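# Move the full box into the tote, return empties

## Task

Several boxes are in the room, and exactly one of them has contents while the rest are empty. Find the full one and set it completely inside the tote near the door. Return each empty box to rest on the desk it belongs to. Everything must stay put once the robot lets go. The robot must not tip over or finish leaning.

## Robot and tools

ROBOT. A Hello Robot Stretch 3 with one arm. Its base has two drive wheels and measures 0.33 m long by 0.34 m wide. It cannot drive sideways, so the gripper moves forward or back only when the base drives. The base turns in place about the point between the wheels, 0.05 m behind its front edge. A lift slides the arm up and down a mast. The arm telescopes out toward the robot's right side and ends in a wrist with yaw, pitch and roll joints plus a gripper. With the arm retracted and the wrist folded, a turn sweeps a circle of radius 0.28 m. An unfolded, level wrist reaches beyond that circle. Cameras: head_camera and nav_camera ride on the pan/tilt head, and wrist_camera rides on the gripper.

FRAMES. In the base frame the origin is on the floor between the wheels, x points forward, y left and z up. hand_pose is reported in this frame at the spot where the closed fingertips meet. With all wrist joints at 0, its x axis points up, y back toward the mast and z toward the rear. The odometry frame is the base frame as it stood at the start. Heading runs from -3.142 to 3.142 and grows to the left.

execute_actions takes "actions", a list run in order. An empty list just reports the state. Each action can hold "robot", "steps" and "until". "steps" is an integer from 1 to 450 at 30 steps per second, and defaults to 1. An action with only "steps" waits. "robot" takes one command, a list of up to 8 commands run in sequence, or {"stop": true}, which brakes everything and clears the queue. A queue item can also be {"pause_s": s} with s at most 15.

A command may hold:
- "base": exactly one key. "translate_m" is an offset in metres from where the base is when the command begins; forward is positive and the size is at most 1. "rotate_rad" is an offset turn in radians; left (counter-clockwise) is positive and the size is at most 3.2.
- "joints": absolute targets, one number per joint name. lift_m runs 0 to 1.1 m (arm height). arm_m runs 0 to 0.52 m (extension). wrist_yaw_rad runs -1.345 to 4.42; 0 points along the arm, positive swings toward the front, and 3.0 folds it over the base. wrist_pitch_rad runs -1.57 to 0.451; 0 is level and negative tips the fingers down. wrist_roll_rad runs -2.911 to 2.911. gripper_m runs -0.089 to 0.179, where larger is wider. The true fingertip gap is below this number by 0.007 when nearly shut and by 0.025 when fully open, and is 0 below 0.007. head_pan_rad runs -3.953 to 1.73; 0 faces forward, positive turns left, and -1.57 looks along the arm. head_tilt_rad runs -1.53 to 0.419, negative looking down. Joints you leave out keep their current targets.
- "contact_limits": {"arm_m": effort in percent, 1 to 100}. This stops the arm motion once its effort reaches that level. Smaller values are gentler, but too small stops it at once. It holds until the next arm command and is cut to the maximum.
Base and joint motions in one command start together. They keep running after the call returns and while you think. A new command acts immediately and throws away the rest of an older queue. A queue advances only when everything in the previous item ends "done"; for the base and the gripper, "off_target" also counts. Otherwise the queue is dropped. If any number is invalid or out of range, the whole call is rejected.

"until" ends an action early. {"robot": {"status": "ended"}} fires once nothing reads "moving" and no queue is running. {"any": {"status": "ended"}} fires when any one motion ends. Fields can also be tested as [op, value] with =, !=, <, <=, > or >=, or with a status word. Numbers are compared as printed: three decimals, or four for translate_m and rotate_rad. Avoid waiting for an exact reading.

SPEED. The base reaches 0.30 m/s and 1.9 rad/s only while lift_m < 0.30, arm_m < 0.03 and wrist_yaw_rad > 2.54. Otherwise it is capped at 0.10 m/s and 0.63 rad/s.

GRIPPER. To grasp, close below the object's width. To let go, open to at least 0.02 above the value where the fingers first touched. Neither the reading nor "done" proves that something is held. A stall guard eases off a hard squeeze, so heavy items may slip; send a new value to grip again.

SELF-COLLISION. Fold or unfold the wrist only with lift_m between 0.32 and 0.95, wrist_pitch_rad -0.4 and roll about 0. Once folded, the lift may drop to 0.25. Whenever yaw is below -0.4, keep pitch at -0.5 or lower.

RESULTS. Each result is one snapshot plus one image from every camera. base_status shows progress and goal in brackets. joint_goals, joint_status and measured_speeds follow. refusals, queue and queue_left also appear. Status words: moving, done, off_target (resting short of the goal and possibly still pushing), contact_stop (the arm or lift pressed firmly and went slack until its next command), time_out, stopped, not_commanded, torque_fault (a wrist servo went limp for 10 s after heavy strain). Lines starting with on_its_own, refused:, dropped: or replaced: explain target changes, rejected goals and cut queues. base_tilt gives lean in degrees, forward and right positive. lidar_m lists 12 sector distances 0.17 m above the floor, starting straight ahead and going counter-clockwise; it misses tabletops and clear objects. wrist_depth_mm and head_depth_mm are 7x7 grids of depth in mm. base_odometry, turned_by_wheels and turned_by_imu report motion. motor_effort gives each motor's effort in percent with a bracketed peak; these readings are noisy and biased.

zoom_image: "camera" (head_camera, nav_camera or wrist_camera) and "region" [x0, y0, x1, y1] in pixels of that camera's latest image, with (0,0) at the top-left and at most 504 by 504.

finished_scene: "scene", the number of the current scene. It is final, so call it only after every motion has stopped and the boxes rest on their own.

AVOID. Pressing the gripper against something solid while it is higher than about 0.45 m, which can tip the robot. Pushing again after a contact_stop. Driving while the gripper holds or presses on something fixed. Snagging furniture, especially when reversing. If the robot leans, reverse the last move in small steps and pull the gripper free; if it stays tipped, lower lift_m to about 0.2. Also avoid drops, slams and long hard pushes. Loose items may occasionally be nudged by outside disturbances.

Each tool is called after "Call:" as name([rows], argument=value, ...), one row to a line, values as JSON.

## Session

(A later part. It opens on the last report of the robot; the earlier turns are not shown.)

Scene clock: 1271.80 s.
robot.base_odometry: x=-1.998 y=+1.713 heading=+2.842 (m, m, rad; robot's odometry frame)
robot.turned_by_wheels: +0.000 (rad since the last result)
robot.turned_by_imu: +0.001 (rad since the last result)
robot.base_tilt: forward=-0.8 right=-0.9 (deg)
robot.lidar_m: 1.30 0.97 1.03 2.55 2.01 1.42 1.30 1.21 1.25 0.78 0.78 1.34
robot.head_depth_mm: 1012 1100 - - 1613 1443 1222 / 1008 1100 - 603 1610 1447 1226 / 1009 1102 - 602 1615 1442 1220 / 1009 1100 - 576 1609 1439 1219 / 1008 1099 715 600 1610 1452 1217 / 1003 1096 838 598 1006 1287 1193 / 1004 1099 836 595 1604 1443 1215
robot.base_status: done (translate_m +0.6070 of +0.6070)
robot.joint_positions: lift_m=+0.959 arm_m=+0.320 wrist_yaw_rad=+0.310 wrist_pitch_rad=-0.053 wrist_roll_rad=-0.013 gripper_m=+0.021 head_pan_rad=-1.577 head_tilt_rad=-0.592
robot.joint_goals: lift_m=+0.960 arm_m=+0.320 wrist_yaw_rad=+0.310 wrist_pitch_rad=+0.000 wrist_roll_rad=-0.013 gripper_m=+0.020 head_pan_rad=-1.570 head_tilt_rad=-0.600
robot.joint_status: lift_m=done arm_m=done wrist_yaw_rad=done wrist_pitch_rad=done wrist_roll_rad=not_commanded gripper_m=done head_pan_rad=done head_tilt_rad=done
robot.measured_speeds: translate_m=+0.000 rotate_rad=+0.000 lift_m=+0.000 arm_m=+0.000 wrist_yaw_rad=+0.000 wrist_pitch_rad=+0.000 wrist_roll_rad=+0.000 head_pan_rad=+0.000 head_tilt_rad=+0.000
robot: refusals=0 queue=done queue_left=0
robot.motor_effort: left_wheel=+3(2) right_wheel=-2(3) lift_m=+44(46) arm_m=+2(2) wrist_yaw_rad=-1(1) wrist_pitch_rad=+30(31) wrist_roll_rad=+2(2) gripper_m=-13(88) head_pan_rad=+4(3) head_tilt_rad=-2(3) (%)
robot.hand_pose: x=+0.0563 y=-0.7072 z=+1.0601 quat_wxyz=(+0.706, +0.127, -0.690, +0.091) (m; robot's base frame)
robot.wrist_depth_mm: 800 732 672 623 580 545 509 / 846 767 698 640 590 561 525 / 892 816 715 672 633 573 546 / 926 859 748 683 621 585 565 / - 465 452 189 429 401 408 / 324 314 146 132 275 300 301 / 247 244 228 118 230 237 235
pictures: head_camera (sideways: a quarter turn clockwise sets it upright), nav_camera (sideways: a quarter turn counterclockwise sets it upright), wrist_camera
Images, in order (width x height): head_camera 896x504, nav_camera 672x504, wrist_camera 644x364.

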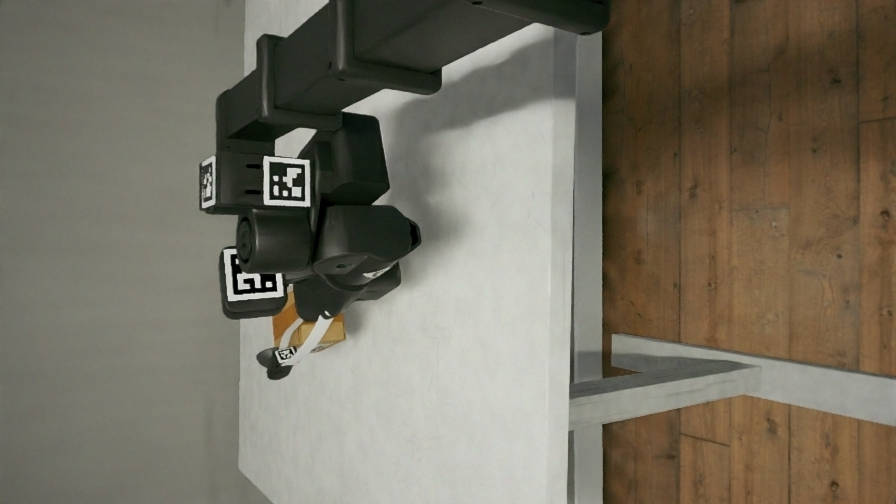

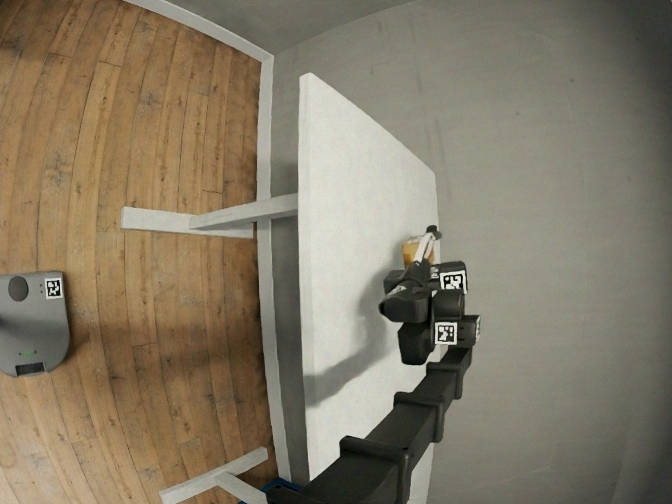

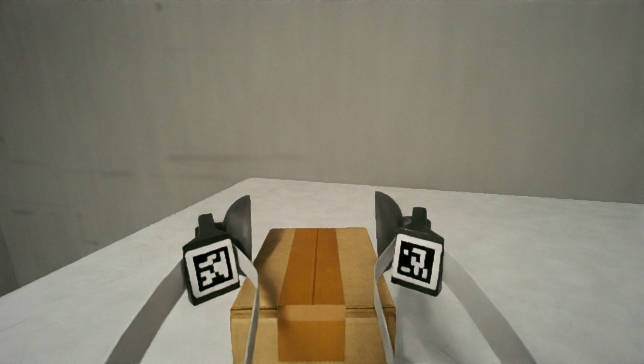

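Call:
execute_actions([
  {"robot": [{"joints": {"lift_m": 1.0, "arm_m": 0.0, "wrist_yaw_rad": 0.0}}, {"base": {"rotate_rad": 1.934}, "joints": {"head_pan_rad": 0.0, "head_tilt_rad": -0.5}}], "steps": 450, "until": {"robot": {"status": "ended"}}},
])

Scene clock: 1314.33 s.
robot.base_odometry: x=-1.998 y=+1.713 heading=-1.508 (m, m, rad; robot's odometry frame)
robot.turned_by_wheels: +1.934 (rad since the last result)
robot.turned_by_imu: +1.963 (rad since the last result)
robot.base_tilt: forward=-0.9 right=-0.9 (deg)
robot.lidar_m: 2.59 1.42 1.63 1.21 1.24 1.21 0.78 1.40 1.30 0.97 1.03 2.55
robot.head_depth_mm: 2076 2258 2447 2597 1951 1545 1277 / 2150 2322 2565 2630 1940 1559 1277 / 2234 2431 2658 2636 1936 1547 1281 / 2318 2529 2803 2592 1943 1543 1276 / 2410 2637 2904 2603 1935 1536 1275 / 2489 2766 3067 2607 1951 1540 1281 / 2588 2769 1998 2177 1933 1540 1279
robot.base_status: done (rotate_rad +1.9338 of +1.9340)
robot.joint_positions: lift_m=+0.999 arm_m=+0.002 wrist_yaw_rad=+0.000 wrist_pitch_rad=-0.054 wrist_roll_rad=-0.013 gripper_m=+0.021 head_pan_rad=-0.007 head_tilt_rad=-0.507
robot.joint_goals: lift_m=+1.000 arm_m=+0.000 wrist_yaw_rad=+0.000 wrist_pitch_rad=+0.000 wrist_roll_rad=-0.013 gripper_m=+0.020 head_pan_rad=+0.000 head_tilt_rad=-0.500
robot.joint_status: lift_m=done arm_m=done wrist_yaw_rad=done wrist_pitch_rad=done wrist_roll_rad=not_commanded gripper_m=done head_pan_rad=done head_tilt_rad=done
robot.measured_speeds: translate_m=+0.000 rotate_rad=+0.000 lift_m=+0.000 arm_m=+0.000 wrist_yaw_rad=+0.000 wrist_pitch_rad=+0.000 wrist_roll_rad=+0.000 head_pan_rad=+0.000 head_tilt_rad=+0.000
robot: refusals=0 queue=done queue_left=0
robot.motor_effort: left_wheel=-3(6) right_wheel=+3(6) lift_m=+44(45) arm_m=-3(1) wrist_yaw_rad=+0(2) wrist_pitch_rad=+31(31) wrist_roll_rad=+2(2) gripper_m=-13(13) head_pan_rad=+3(45) head_tilt_rad=+3(13) (%)
robot.hand_pose: x=-0.0215 y=-0.4017 z=+1.0999 quat_wxyz=(+0.712, +0.020, -0.702, -0.019) (m; robot's base frame)
robot.wrist_depth_mm: - - - - 902 892 830 / - - - - 983 914 821 / - - - - - 926 855 / 855 872 854 996 - 957 902 / 543 530 559 189 - - 925 / - 988 146 132 - - 975 / - 871 896 118 - - 976
pictures: head_camera (sideways: a quarter turn clockwise sets it upright), nav_camera (sideways: a quarter turn counterclockwise sets it upright), wrist_camera
Images, in order (width x height): head_camera 896x504, nav_camera 672x504, wrist_camera 644x364.

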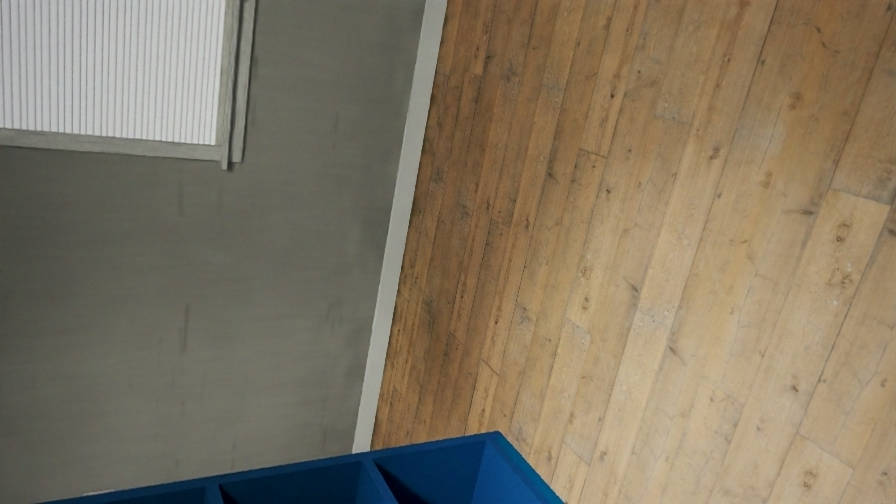

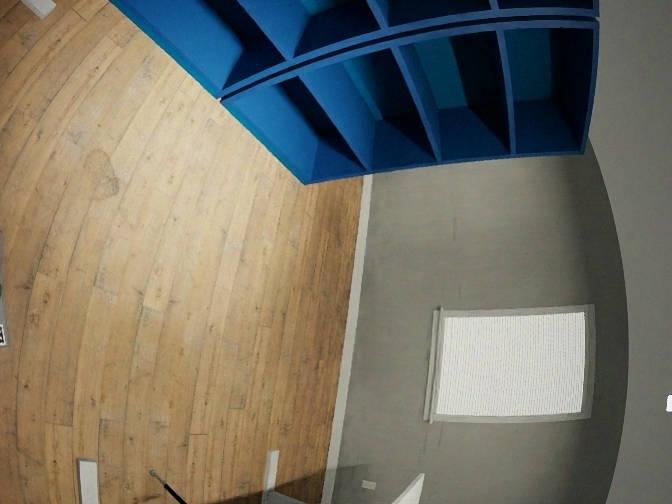

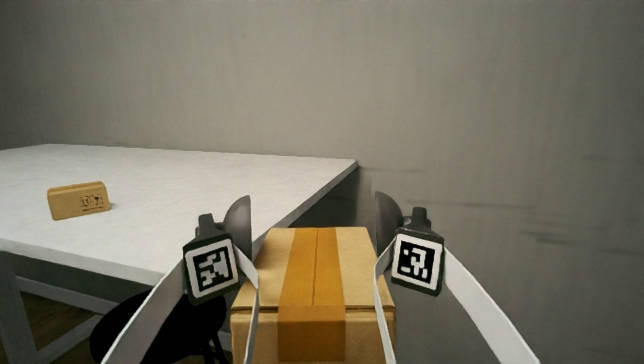

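Call:
execute_actions([
  {"robot": [{"base": {"translate_m": 1.0}, "joints": {"wrist_pitch_rad": -1.57, "arm_m": 0.12, "lift_m": 0.6}}, {"base": {"translate_m": 1.0}}, {"base": {"translate_m": 0.147}}, {"base": {"rotate_rad": 1.208}}], "steps": 400},
])

Scene clock: 1358.20 s.
robot.base_odometry: x=-1.923 y=+0.530 heading=-1.508 (m, m, rad; robot's odometry frame)
robot.turned_by_wheels: +0.000 (rad since the last result)
robot.turned_by_imu: +0.003 (rad since the last result)
robot.base_tilt: forward=+0.2 right=+0.3 (deg)
robot.lidar_m: 1.48 0.94 1.23 0.89 1.61 1.88 1.97 1.45 1.12 1.46 1.58 1.46
robot.head_depth_mm: 1163 1266 1361 1520 1688 1546 1282 / 1212 1316 1441 1587 1745 1543 1276 / 1258 1363 1498 1671 1818 1538 1281 / 1305 1417 1565 1749 1875 1545 1279 / 1354 1485 1650 1835 1939 1540 1279 / 1406 1549 1716 1931 1940 1543 1275 / 1463 1627 1810 2059 1934 1544 1280
robot.base_status: moving (translate_m +0.1847 of +1.0000)
robot.joint_positions: lift_m=+0.601 arm_m=+0.120 wrist_yaw_rad=+0.000 wrist_pitch_rad=-1.559 wrist_roll_rad=-0.013 gripper_m=+0.021 head_pan_rad=-0.007 head_tilt_rad=-0.507
robot.joint_goals: lift_m=+0.600 arm_m=+0.120 wrist_yaw_rad=+0.000 wrist_pitch_rad=-1.570 wrist_roll_rad=-0.013 gripper_m=+0.020 head_pan_rad=+0.000 head_tilt_rad=-0.500
robot.joint_status: lift_m=done arm_m=done wrist_yaw_rad=done wrist_pitch_rad=done wrist_roll_rad=not_commanded gripper_m=done head_pan_rad=done head_tilt_rad=done
robot.measured_speeds: translate_m=+0.100 rotate_rad=+0.000 lift_m=+0.000 arm_m=+0.000 wrist_yaw_rad=+0.000 wrist_pitch_rad=+0.000 wrist_roll_rad=+0.000 head_pan_rad=+0.000 head_tilt_rad=+0.000
robot: refusals=0 queue=running queue_left=2
robot.motor_effort: left_wheel=-1(3) right_wheel=+5(5) lift_m=+14(44) arm_m=+2(1) wrist_yaw_rad=+1(1) wrist_pitch_rad=-6(31) wrist_roll_rad=+2(2) gripper_m=-13(13) head_pan_rad=+3(3) head_tilt_rad=+4(3) (%)
robot.hand_pose: x=-0.0216 y=-0.2436 z=+0.4829 quat_wxyz=(+0.506, +0.500, -0.499, -0.494) (m; robot's base frame)
robot.wrist_depth_mm: 568 570 595 590 587 595 606 / 597 591 605 615 619 628 642 / 607 614 618 625 628 646 655 / 626 621 634 162 642 666 670 / 651 645 157 158 - 680 677 / 652 668 682 153 - 716 703 / 676 709 711 150 - 734 730
pictures: head_camera (sideways: a quarter turn clockwise sets it upright), nav_camera (sideways: a quarter turn counterclockwise sets it upright), wrist_camera
Images, in order (width x height): head_camera 896x504, nav_camera 672x504, wrist_camera 644x364.

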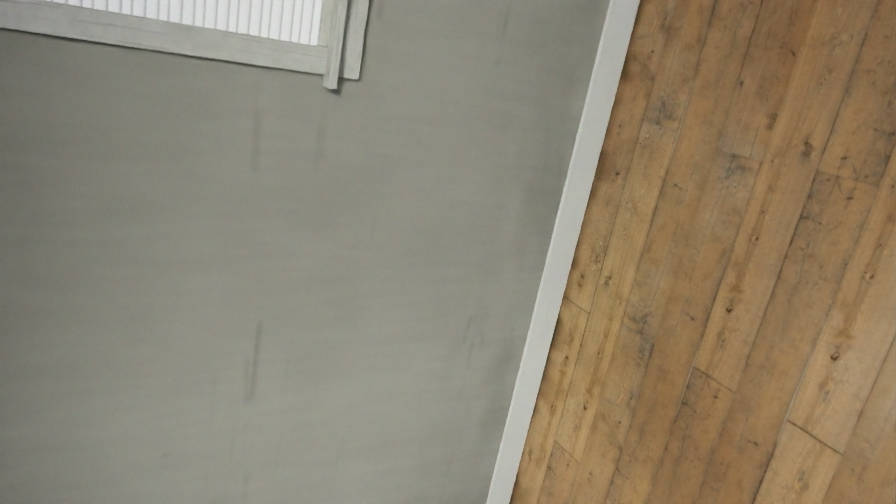

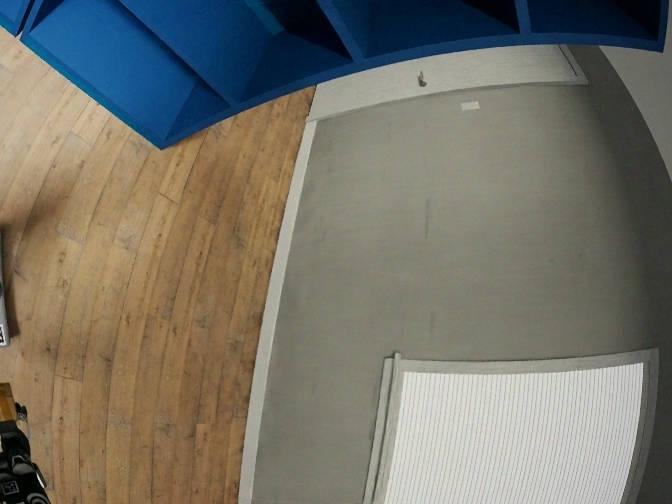

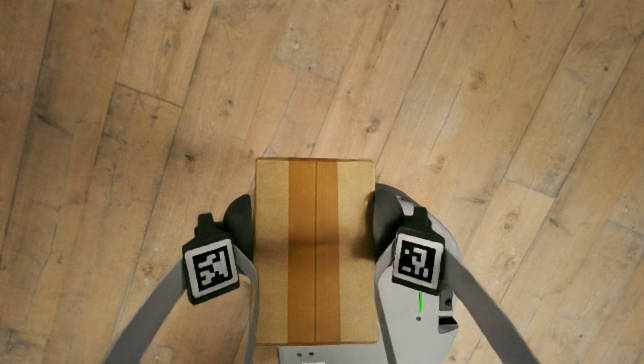

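Call:
execute_actions([
  {"steps": 450, "until": {"robot": {"status": "ended"}}},
])

Scene clock: 1374.10 s.
robot.base_odometry: x=-1.862 y=-0.430 heading=-0.300 (m, m, rad; robot's odometry frame)
robot.turned_by_wheels: +1.208 (rad since the last result)
robot.turned_by_imu: +1.228 (rad since the last result)
robot.base_tilt: forward=-0.9 right=-0.8 (deg)
robot.lidar_m: 2.62 0.58 1.32 2.25 2.91 1.86 1.71 0.78 0.59 0.57 0.60 0.86
robot.head_depth_mm: 1720 1707 1696 1684 1690 1520 1279 / 2209 2377 2597 2395 1943 1548 1277 / 2226 2429 2673 2544 1953 1547 1281 / 2235 2412 2681 2545 1944 1538 1274 / 2218 2434 2705 2611 1936 1540 1279 / 2219 2453 2690 2618 1929 1536 1276 / 2235 2430 2689 2595 1882 1164 1171
robot.base_status: done (rotate_rad +1.2078 of +1.2080)
robot.joint_positions: lift_m=+0.601 arm_m=+0.120 wrist_yaw_rad=+0.000 wrist_pitch_rad=-1.559 wrist_roll_rad=-0.013 gripper_m=+0.021 head_pan_rad=-0.007 head_tilt_rad=-0.507
robot.joint_goals: lift_m=+0.600 arm_m=+0.120 wrist_yaw_rad=+0.000 wrist_pitch_rad=-1.570 wrist_roll_rad=-0.013 gripper_m=+0.020 head_pan_rad=+0.000 head_tilt_rad=-0.500
robot.joint_status: lift_m=done arm_m=done wrist_yaw_rad=done wrist_pitch_rad=done wrist_roll_rad=not_commanded gripper_m=done head_pan_rad=done head_tilt_rad=done
robot.measured_speeds: translate_m=+0.000 rotate_rad=+0.000 lift_m=+0.000 arm_m=+0.000 wrist_yaw_rad=+0.000 wrist_pitch_rad=+0.000 wrist_roll_rad=+0.000 head_pan_rad=+0.000 head_tilt_rad=+0.000
robot: refusals=0 queue=done queue_left=0
robot.motor_effort: left_wheel=-3(5) right_wheel=+3(7) lift_m=+15(14) arm_m=+2(2) wrist_yaw_rad=+0(1) wrist_pitch_rad=-6(6) wrist_roll_rad=+2(2) gripper_m=-13(14) head_pan_rad=+4(5) head_tilt_rad=+2(3) (%)
robot.hand_pose: x=-0.0216 y=-0.2435 z=+0.4829 quat_wxyz=(+0.506, +0.500, -0.499, -0.494) (m; robot's base frame)
robot.wrist_depth_mm: 582 588 582 578 595 599 613 / 579 603 601 603 616 621 638 / 614 610 631 640 633 643 633 / 625 622 619 162 646 658 667 / 640 656 156 157 - 706 711 / 677 650 697 153 - 735 717 / 691 706 717 150 - 728 749
pictures: head_camera (sideways: a quarter turn clockwise sets it upright), nav_camera (sideways: a quarter turn counterclockwise sets it upright), wrist_camera
Images, in order (width x height): head_camera 896x504, nav_camera 672x504, wrist_camera 644x364.

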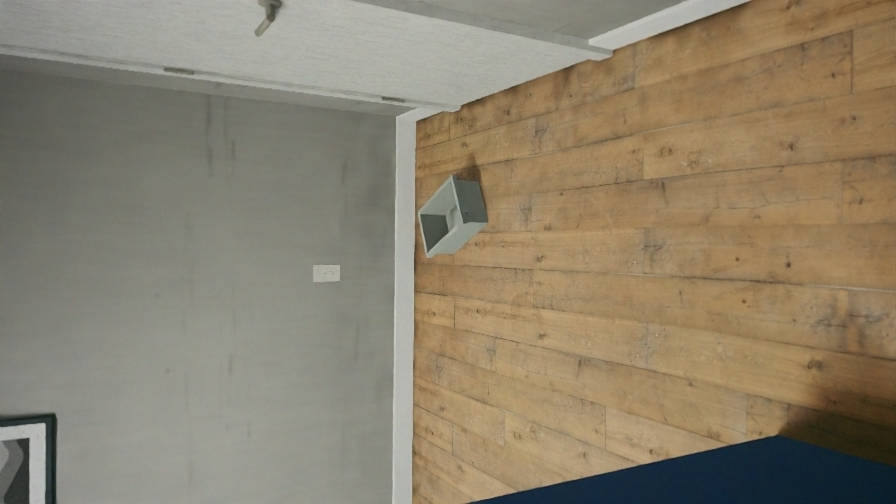

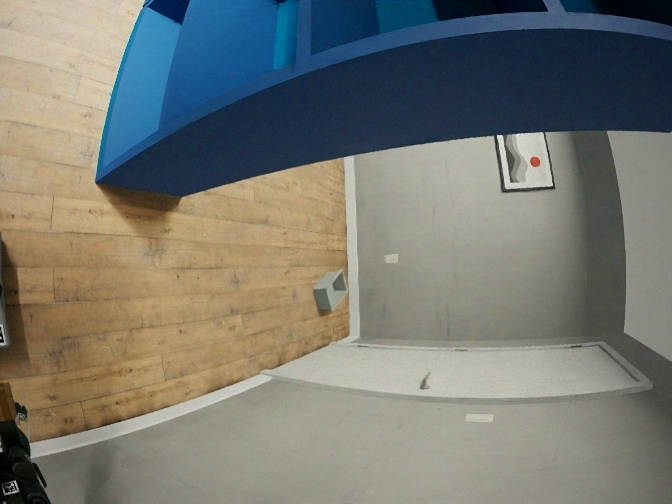

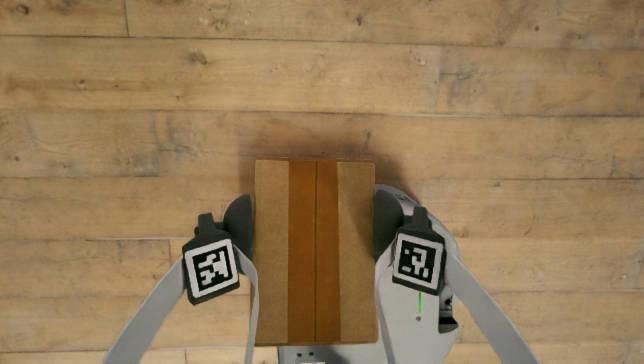

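Call:
zoom_image(camera="head_camera", region=[380, 140, 540, 290])

Region (380, 140, 540, 290) of head_camera's 896x504 image, scaled by 3.150, with more detail than that image has; it fills the top 472 rows of this view, and the rest is white.

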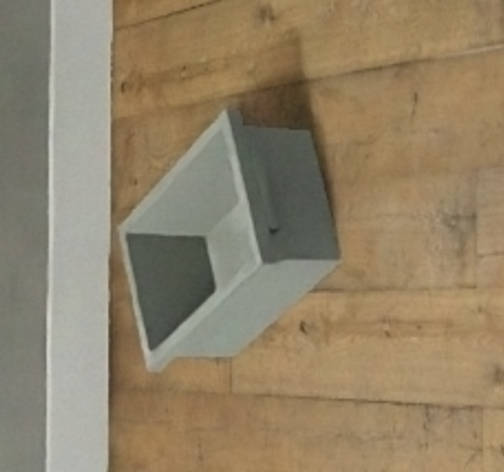

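Call:
execute_actions([
  {"robot": [{"base": {"translate_m": 1.0}, "joints": {"lift_m": 0.35}}, {"base": {"translate_m": 0.65}}, {"base": {"rotate_rad": 1.571}, "joints": {"head_pan_rad": -1.57, "head_tilt_rad": -0.9}}], "steps": 450, "until": {"robot": {"status": "ended"}}},
  {"steps": 300, "until": {"robot": {"status": "ended"}}},
])

Scene clock: 1477.53 s.
robot.base_odometry: x=-0.286 y=-0.917 heading=+1.271 (m, m, rad; robot's odometry frame)
robot.turned_by_wheels: +1.571 (rad since the last result)
robot.turned_by_imu: +1.597 (rad since the last result)
robot.base_tilt: forward=-0.8 right=-0.9 (deg)
robot.lidar_m: 2.43 1.02 0.83 2.08 0.87 0.65 0.63 0.67 0.98 0.97 1.03 1.47
robot.head_depth_mm: 849 990 1186 1479 1421 1249 1114 / 853 998 1193 1494 1417 1223 1129 / 859 1002 1205 1502 1371 1285 - / 859 1006 1208 1508 1410 1284 1110 / 867 1010 1217 1517 1407 1241 1110 / 870 1020 1218 1506 1399 1236 1107 / 873 1019 1233 1527 1403 1237 1104
robot.base_status: done (rotate_rad +1.5708 of +1.5710)
robot.joint_positions: lift_m=+0.351 arm_m=+0.120 wrist_yaw_rad=+0.000 wrist_pitch_rad=-1.560 wrist_roll_rad=-0.013 gripper_m=+0.021 head_pan_rad=-1.563 head_tilt_rad=-0.889
robot.joint_goals: lift_m=+0.350 arm_m=+0.120 wrist_yaw_rad=+0.000 wrist_pitch_rad=-1.570 wrist_roll_rad=-0.013 gripper_m=+0.020 head_pan_rad=-1.570 head_tilt_rad=-0.900
robot.joint_status: lift_m=done arm_m=done wrist_yaw_rad=done wrist_pitch_rad=done wrist_roll_rad=not_commanded gripper_m=done head_pan_rad=done head_tilt_rad=done
robot.measured_speeds: translate_m=+0.000 rotate_rad=+0.000 lift_m=+0.000 arm_m=+0.000 wrist_yaw_rad=+0.000 wrist_pitch_rad=+0.000 wrist_roll_rad=+0.000 head_pan_rad=+0.000 head_tilt_rad=+0.000
robot: refusals=0 queue=done queue_left=0
robot.motor_effort: left_wheel=-2(7) right_wheel=+3(6) lift_m=+14(14) arm_m=+2(2) wrist_yaw_rad=+1(1) wrist_pitch_rad=-5(6) wrist_roll_rad=+2(2) gripper_m=-13(13) head_pan_rad=-4(47) head_tilt_rad=-4(26) (%)
robot.hand_pose: x=-0.0216 y=-0.2434 z=+0.2329 quat_wxyz=(+0.506, +0.501, -0.499, -0.494) (m; robot's base frame)
robot.wrist_depth_mm: 348 354 356 360 363 266 372 / 358 368 365 373 377 381 377 / 370 372 376 380 381 388 394 / 384 387 392 162 402 403 409 / 394 400 157 159 - 414 421 / 402 412 152 153 - 431 430 / 417 421 425 150 - - 452
pictures: head_camera (sideways: a quarter turn clockwise sets it upright), nav_camera (sideways: a quarter turn counterclockwise sets it upright), wrist_camera
Images, in order (width x height): head_camera 896x504, nav_camera 672x504, wrist_camera 644x364.

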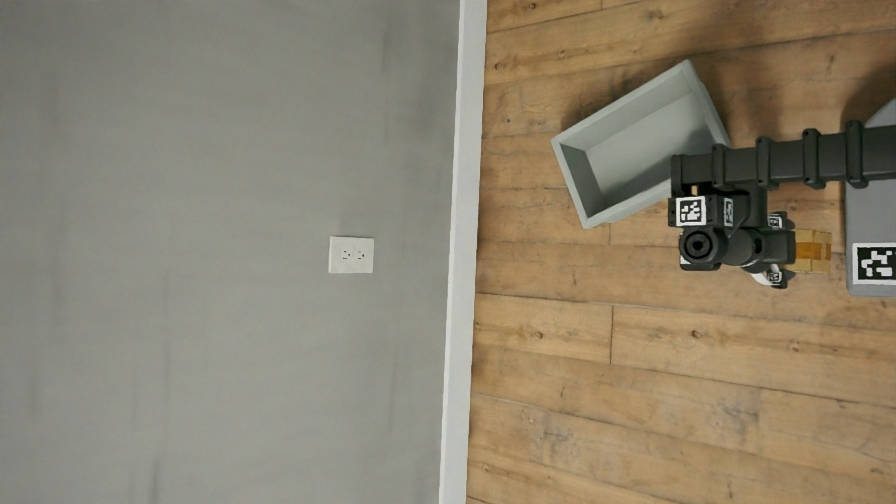

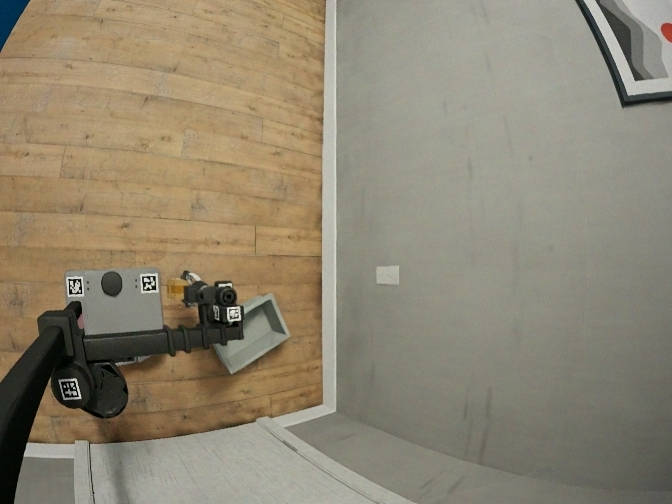

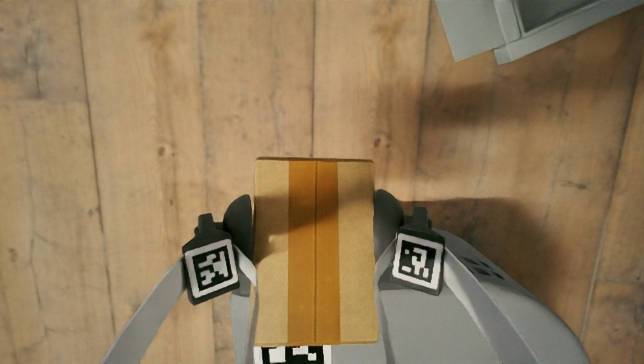

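Call:
zoom_image(camera="head_camera", region=[530, 40, 850, 300])

Region (530, 40, 850, 300) of head_camera's 896x504 image, scaled by 1.575, with more detail than that image has; it fills the top 410 rows of this view, and the rest is white.

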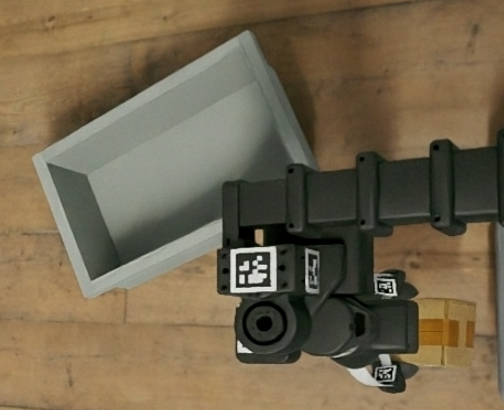

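Call:
execute_actions([
  {"robot": {"base": {"translate_m": -0.199}, "joints": {"arm_m": 0.427}}, "steps": 300, "until": {"robot": {"status": "ended"}}},
])

Scene clock: 1518.23 s.
robot.base_odometry: x=-0.345 y=-1.107 heading=+1.271 (m, m, rad; robot's odometry frame)
robot.turned_by_wheels: +0.000 (rad since the last result)
robot.turned_by_imu: +0.001 (rad since the last result)
robot.base_tilt: forward=-0.8 right=-0.8 (deg)
robot.lidar_m: 2.47 1.04 0.93 1.45 0.60 0.44 0.43 0.46 0.65 0.96 1.01 1.45
robot.head_depth_mm: 837 980 1172 1364 1341 1212 1114 / 842 984 1178 1477 1420 1247 1133 / 848 990 1188 1437 1416 1224 - / 851 994 1195 1445 1325 1239 1134 / 854 996 1200 1502 1415 1241 1106 / 859 1004 1208 1504 1403 1238 1104 / 863 1009 1218 1507 1403 1237 1103
robot.base_status: done (translate_m -0.1990 of -0.1990)
robot.joint_positions: lift_m=+0.351 arm_m=+0.427 wrist_yaw_rad=+0.000 wrist_pitch_rad=-1.560 wrist_roll_rad=-0.013 gripper_m=+0.021 head_pan_rad=-1.563 head_tilt_rad=-0.889
robot.joint_goals: lift_m=+0.350 arm_m=+0.427 wrist_yaw_rad=+0.000 wrist_pitch_rad=-1.570 wrist_roll_rad=-0.013 gripper_m=+0.020 head_pan_rad=-1.570 head_tilt_rad=-0.900
robot.joint_status: lift_m=done arm_m=done wrist_yaw_rad=done wrist_pitch_rad=done wrist_roll_rad=not_commanded gripper_m=done head_pan_rad=done head_tilt_rad=done
robot.measured_speeds: translate_m=+0.000 rotate_rad=+0.000 lift_m=+0.000 arm_m=+0.000 wrist_yaw_rad=+0.000 wrist_pitch_rad=+0.000 wrist_roll_rad=+0.000 head_pan_rad=+0.000 head_tilt_rad=+0.000
robot: refusals=0 queue=done queue_left=0
robot.motor_effort: left_wheel=-3(7) right_wheel=+2(3) lift_m=+14(14) arm_m=+2(7) wrist_yaw_rad=+0(1) wrist_pitch_rad=-5(5) wrist_roll_rad=+2(2) gripper_m=-13(14) head_pan_rad=-3(4) head_tilt_rad=-5(4) (%)
robot.hand_pose: x=-0.0216 y=-0.5503 z=+0.2329 quat_wxyz=(+0.506, +0.500, -0.499, -0.495) (m; robot's base frame)
robot.wrist_depth_mm: 350 350 355 251 366 370 375 / 361 363 269 362 371 376 387 / 364 287 369 384 376 388 402 / 388 379 317 162 367 404 406 / 395 394 155 158 - 415 428 / 404 409 287 153 344 427 430 / 415 431 428 151 309 437 450
pictures: head_camera (sideways: a quarter turn clockwise sets it upright), nav_camera (sideways: a quarter turn counterclockwise sets it upright), wrist_camera
Images, in order (width x height): head_camera 896x504, nav_camera 672x504, wrist_camera 644x364.

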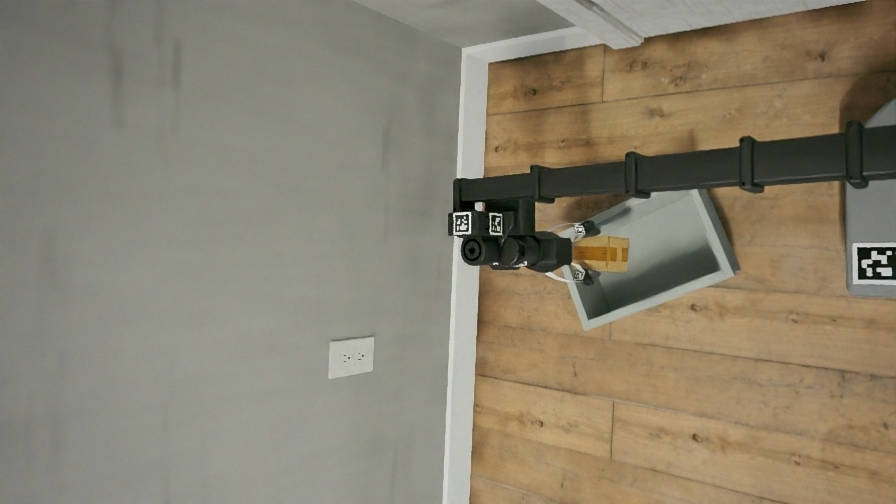

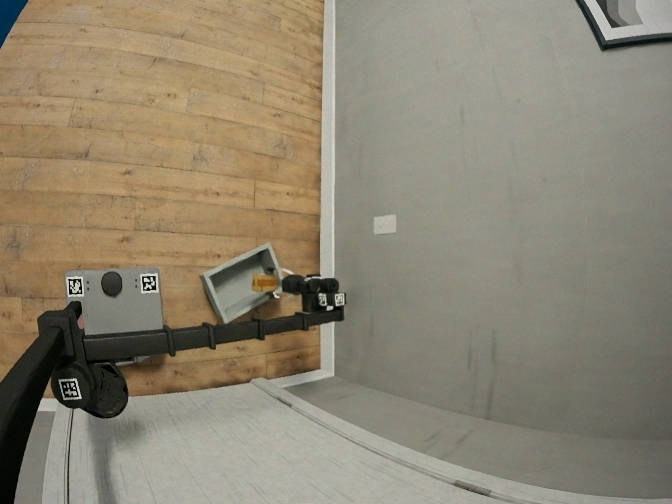

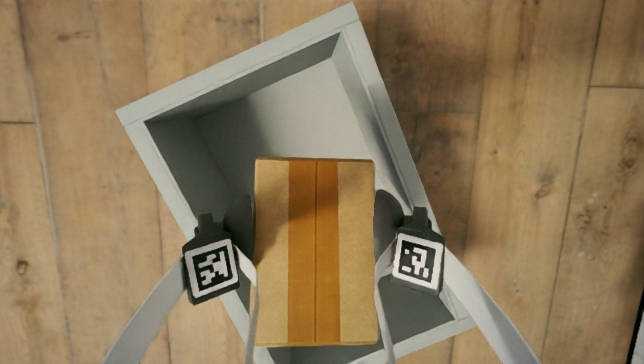

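Call:
execute_actions([
  {"robot": {"joints": {"lift_m": 0.157}}, "steps": 300, "until": {"robot": {"status": "ended"}}},
])

Scene clock: 1557.47 s.
robot.base_odometry: x=-0.345 y=-1.107 heading=+1.271 (m, m, rad; robot's odometry frame)
robot.turned_by_wheels: +0.000 (rad since the last result)
robot.turned_by_imu: +0.001 (rad since the last result)
robot.base_tilt: forward=-0.8 right=-0.8 (deg)
robot.lidar_m: 2.47 1.04 0.93 1.45 0.61 0.44 0.43 0.46 0.65 0.96 1.02 1.45
robot.head_depth_mm: 841 978 1174 1363 1338 1213 1115 / 842 983 1183 1468 1414 1245 1120 / 849 990 1187 1484 1425 1240 1146 / 852 994 1193 1496 1353 1236 1138 / 855 1000 1197 1502 1410 1240 1111 / 858 1004 1209 1510 1407 1239 1104 / 863 1009 1219 1505 1401 1233 1105
robot.base_status: done (translate_m -0.1990 of -0.1990)
robot.joint_positions: lift_m=+0.161 arm_m=+0.427 wrist_yaw_rad=+0.000 wrist_pitch_rad=-1.584 wrist_roll_rad=-0.012 gripper_m=+0.021 head_pan_rad=-1.563 head_tilt_rad=-0.889
robot.joint_goals: lift_m=+0.161 arm_m=+0.427 wrist_yaw_rad=+0.000 wrist_pitch_rad=-1.570 wrist_roll_rad=-0.012 gripper_m=+0.020 head_pan_rad=-1.570 head_tilt_rad=-0.900
robot.joint_status: lift_m=contact_stop arm_m=done wrist_yaw_rad=done wrist_pitch_rad=done wrist_roll_rad=not_commanded gripper_m=done head_pan_rad=done head_tilt_rad=done
robot.measured_speeds: translate_m=+0.000 rotate_rad=+0.000 lift_m=-0.001 arm_m=+0.000 wrist_yaw_rad=+0.000 wrist_pitch_rad=+0.000 wrist_roll_rad=+0.000 head_pan_rad=+0.000 head_tilt_rad=+0.000
robot: refusals=0 queue=dropped queue_left=0
robot.on_its_own: lift_m is slack since a contact_stop, until your next command for it
robot.motor_effort: left_wheel=-2(2) right_wheel=+3(3) lift_m=+26(27) arm_m=+2(2) wrist_yaw_rad=+0(0) wrist_pitch_rad=+8(17) wrist_roll_rad=+1(2) gripper_m=-14(13) head_pan_rad=-3(4) head_tilt_rad=-4(3) (%)
robot.hand_pose: x=-0.0216 y=-0.5441 z=+0.0436 quat_wxyz=(+0.500, +0.506, -0.493, -0.501) (m; robot's base frame)
robot.wrist_depth_mm: 99 114 153 178 126 76 186 / 133 170 183 184 150 84 76 / 167 187 188 190 185 94 78 / 155 192 193 147 197 107 81 / 142 188 152 151 192 124 84 / 134 165 208 158 217 137 88 / 126 157 217 221 224 151 93
pictures: head_camera (sideways: a quarter turn clockwise sets it upright), nav_camera (sideways: a quarter turn counterclockwise sets it upright), wrist_camera
Images, in order (width x height): head_camera 896x504, nav_camera 672x504, wrist_camera 644x364.

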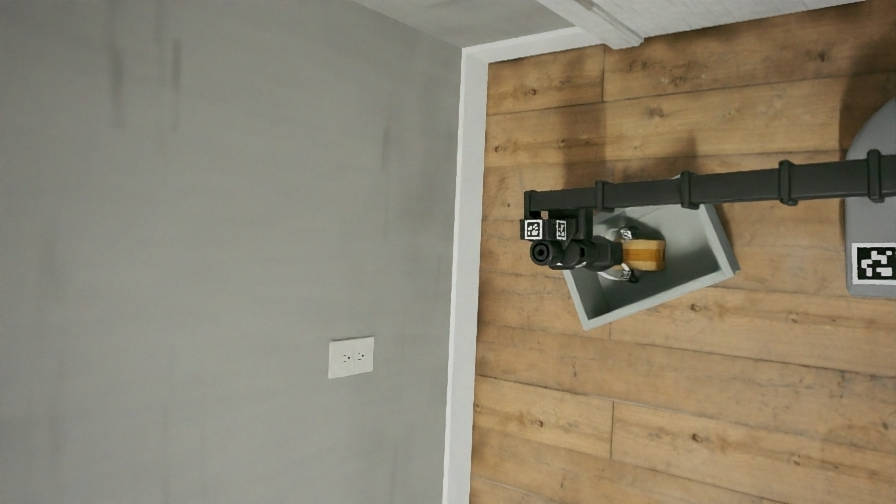

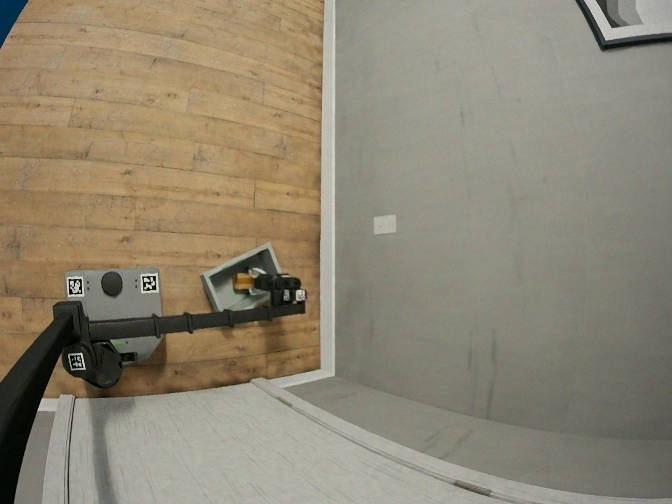

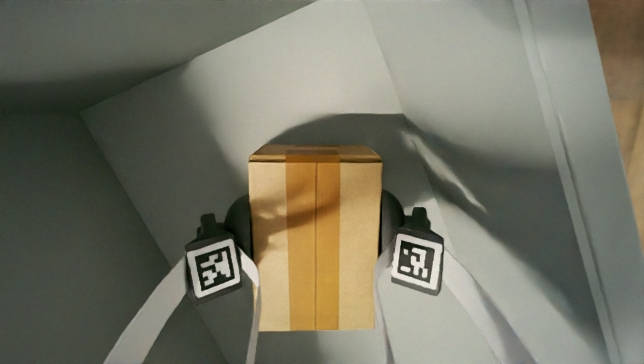

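Call:
execute_actions([
  {"robot": [{"joints": {"gripper_m": 0.10}}, {"joints": {"lift_m": 0.40}}, {"joints": {"arm_m": 0.05}}], "steps": 450, "until": {"robot": {"status": "ended"}}},
])

Scene clock: 1572.13 s.
robot.base_odometry: x=-0.345 y=-1.107 heading=+1.271 (m, m, rad; robot's odometry frame)
robot.turned_by_wheels: +0.000 (rad since the last result)
robot.turned_by_imu: +0.002 (rad since the last result)
robot.base_tilt: forward=-0.8 right=-0.8 (deg)
robot.lidar_m: 2.46 1.03 0.93 1.45 0.60 0.44 0.43 0.46 0.65 0.96 1.02 1.45
robot.head_depth_mm: 841 979 1175 1365 1339 1208 1113 / 846 981 1175 1473 1420 1247 1130 / 849 988 1187 1483 1414 1244 - / 853 995 1193 1494 1356 1253 - / 856 1000 1199 1498 1405 1238 1107 / 859 1007 1212 1508 1408 1236 1103 / 864 1009 1218 1508 1403 1234 1107
robot.base_status: done (translate_m -0.1990 of -0.1990)
robot.joint_positions: lift_m=+0.399 arm_m=+0.050 wrist_yaw_rad=+0.000 wrist_pitch_rad=-1.570 wrist_roll_rad=-0.012 gripper_m=+0.100 head_pan_rad=-1.563 head_tilt_rad=-0.889
robot.joint_goals: lift_m=+0.400 arm_m=+0.050 wrist_yaw_rad=+0.000 wrist_pitch_rad=-1.570 wrist_roll_rad=-0.012 gripper_m=+0.100 head_pan_rad=-1.570 head_tilt_rad=-0.900
robot.joint_status: lift_m=done arm_m=done wrist_yaw_rad=done wrist_pitch_rad=done wrist_roll_rad=not_commanded gripper_m=done head_pan_rad=done head_tilt_rad=done
robot.measured_speeds: translate_m=+0.000 rotate_rad=+0.000 lift_m=+0.000 arm_m=+0.000 wrist_yaw_rad=+0.000 wrist_pitch_rad=+0.000 wrist_roll_rad=+0.000 head_pan_rad=+0.000 head_tilt_rad=+0.000
robot: refusals=0 queue=done queue_left=0
robot.motor_effort: left_wheel=-2(2) right_wheel=+2(3) lift_m=+42(44) arm_m=-3(6) wrist_yaw_rad=-1(1) wrist_pitch_rad=+0(8) wrist_roll_rad=+1(1) gripper_m=+0(81) head_pan_rad=-4(5) head_tilt_rad=-4(3) (%)
robot.hand_pose: x=-0.0216 y=-0.1714 z=+0.2817 quat_wxyz=(+0.503, +0.503, -0.497, -0.497) (m; robot's base frame)
robot.wrist_depth_mm: 390 403 399 406 408 413 417 / 405 409 409 410 422 428 429 / 417 416 420 433 434 439 443 / 427 428 435 - - 457 450 / 444 446 - - - - 457 / 461 453 469 - - - 480 / 471 486 490 - - - 483
pictures: head_camera (sideways: a quarter turn clockwise sets it upright), nav_camera (sideways: a quarter turn counterclockwise sets it upright), wrist_camera
Images, in order (width x height): head_camera 896x504, nav_camera 672x504, wrist_camera 644x364.

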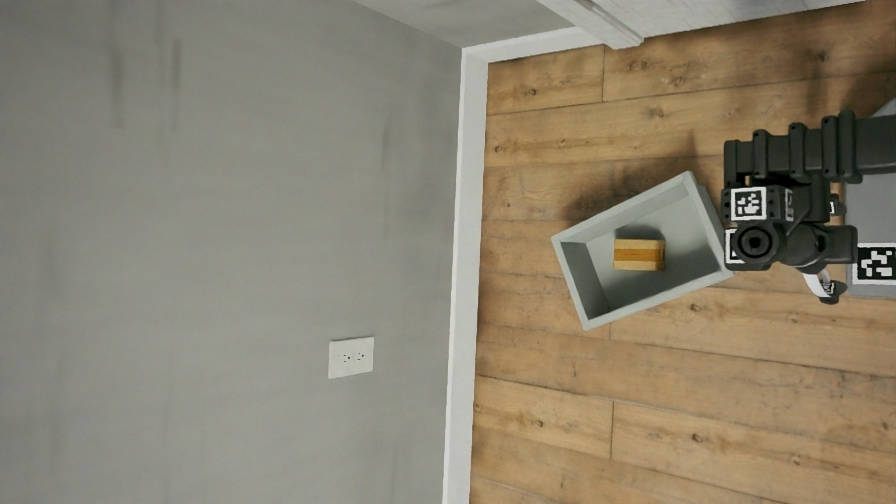

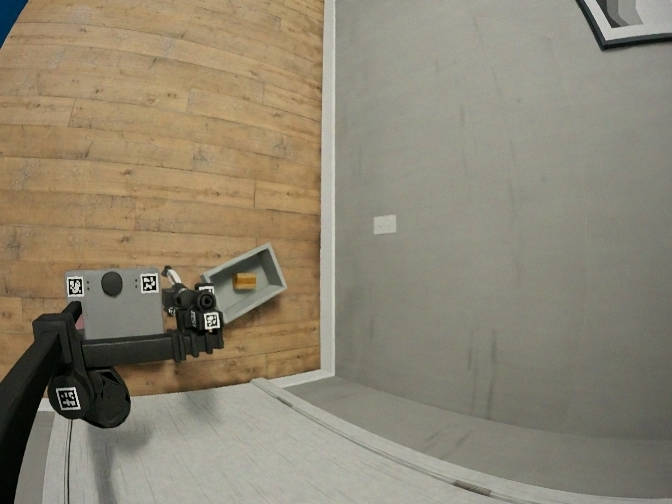

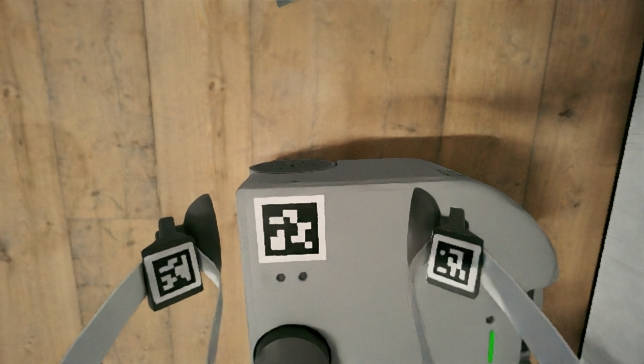

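Call:
finished_scene(scene=1)

The scene is finished: the task was done.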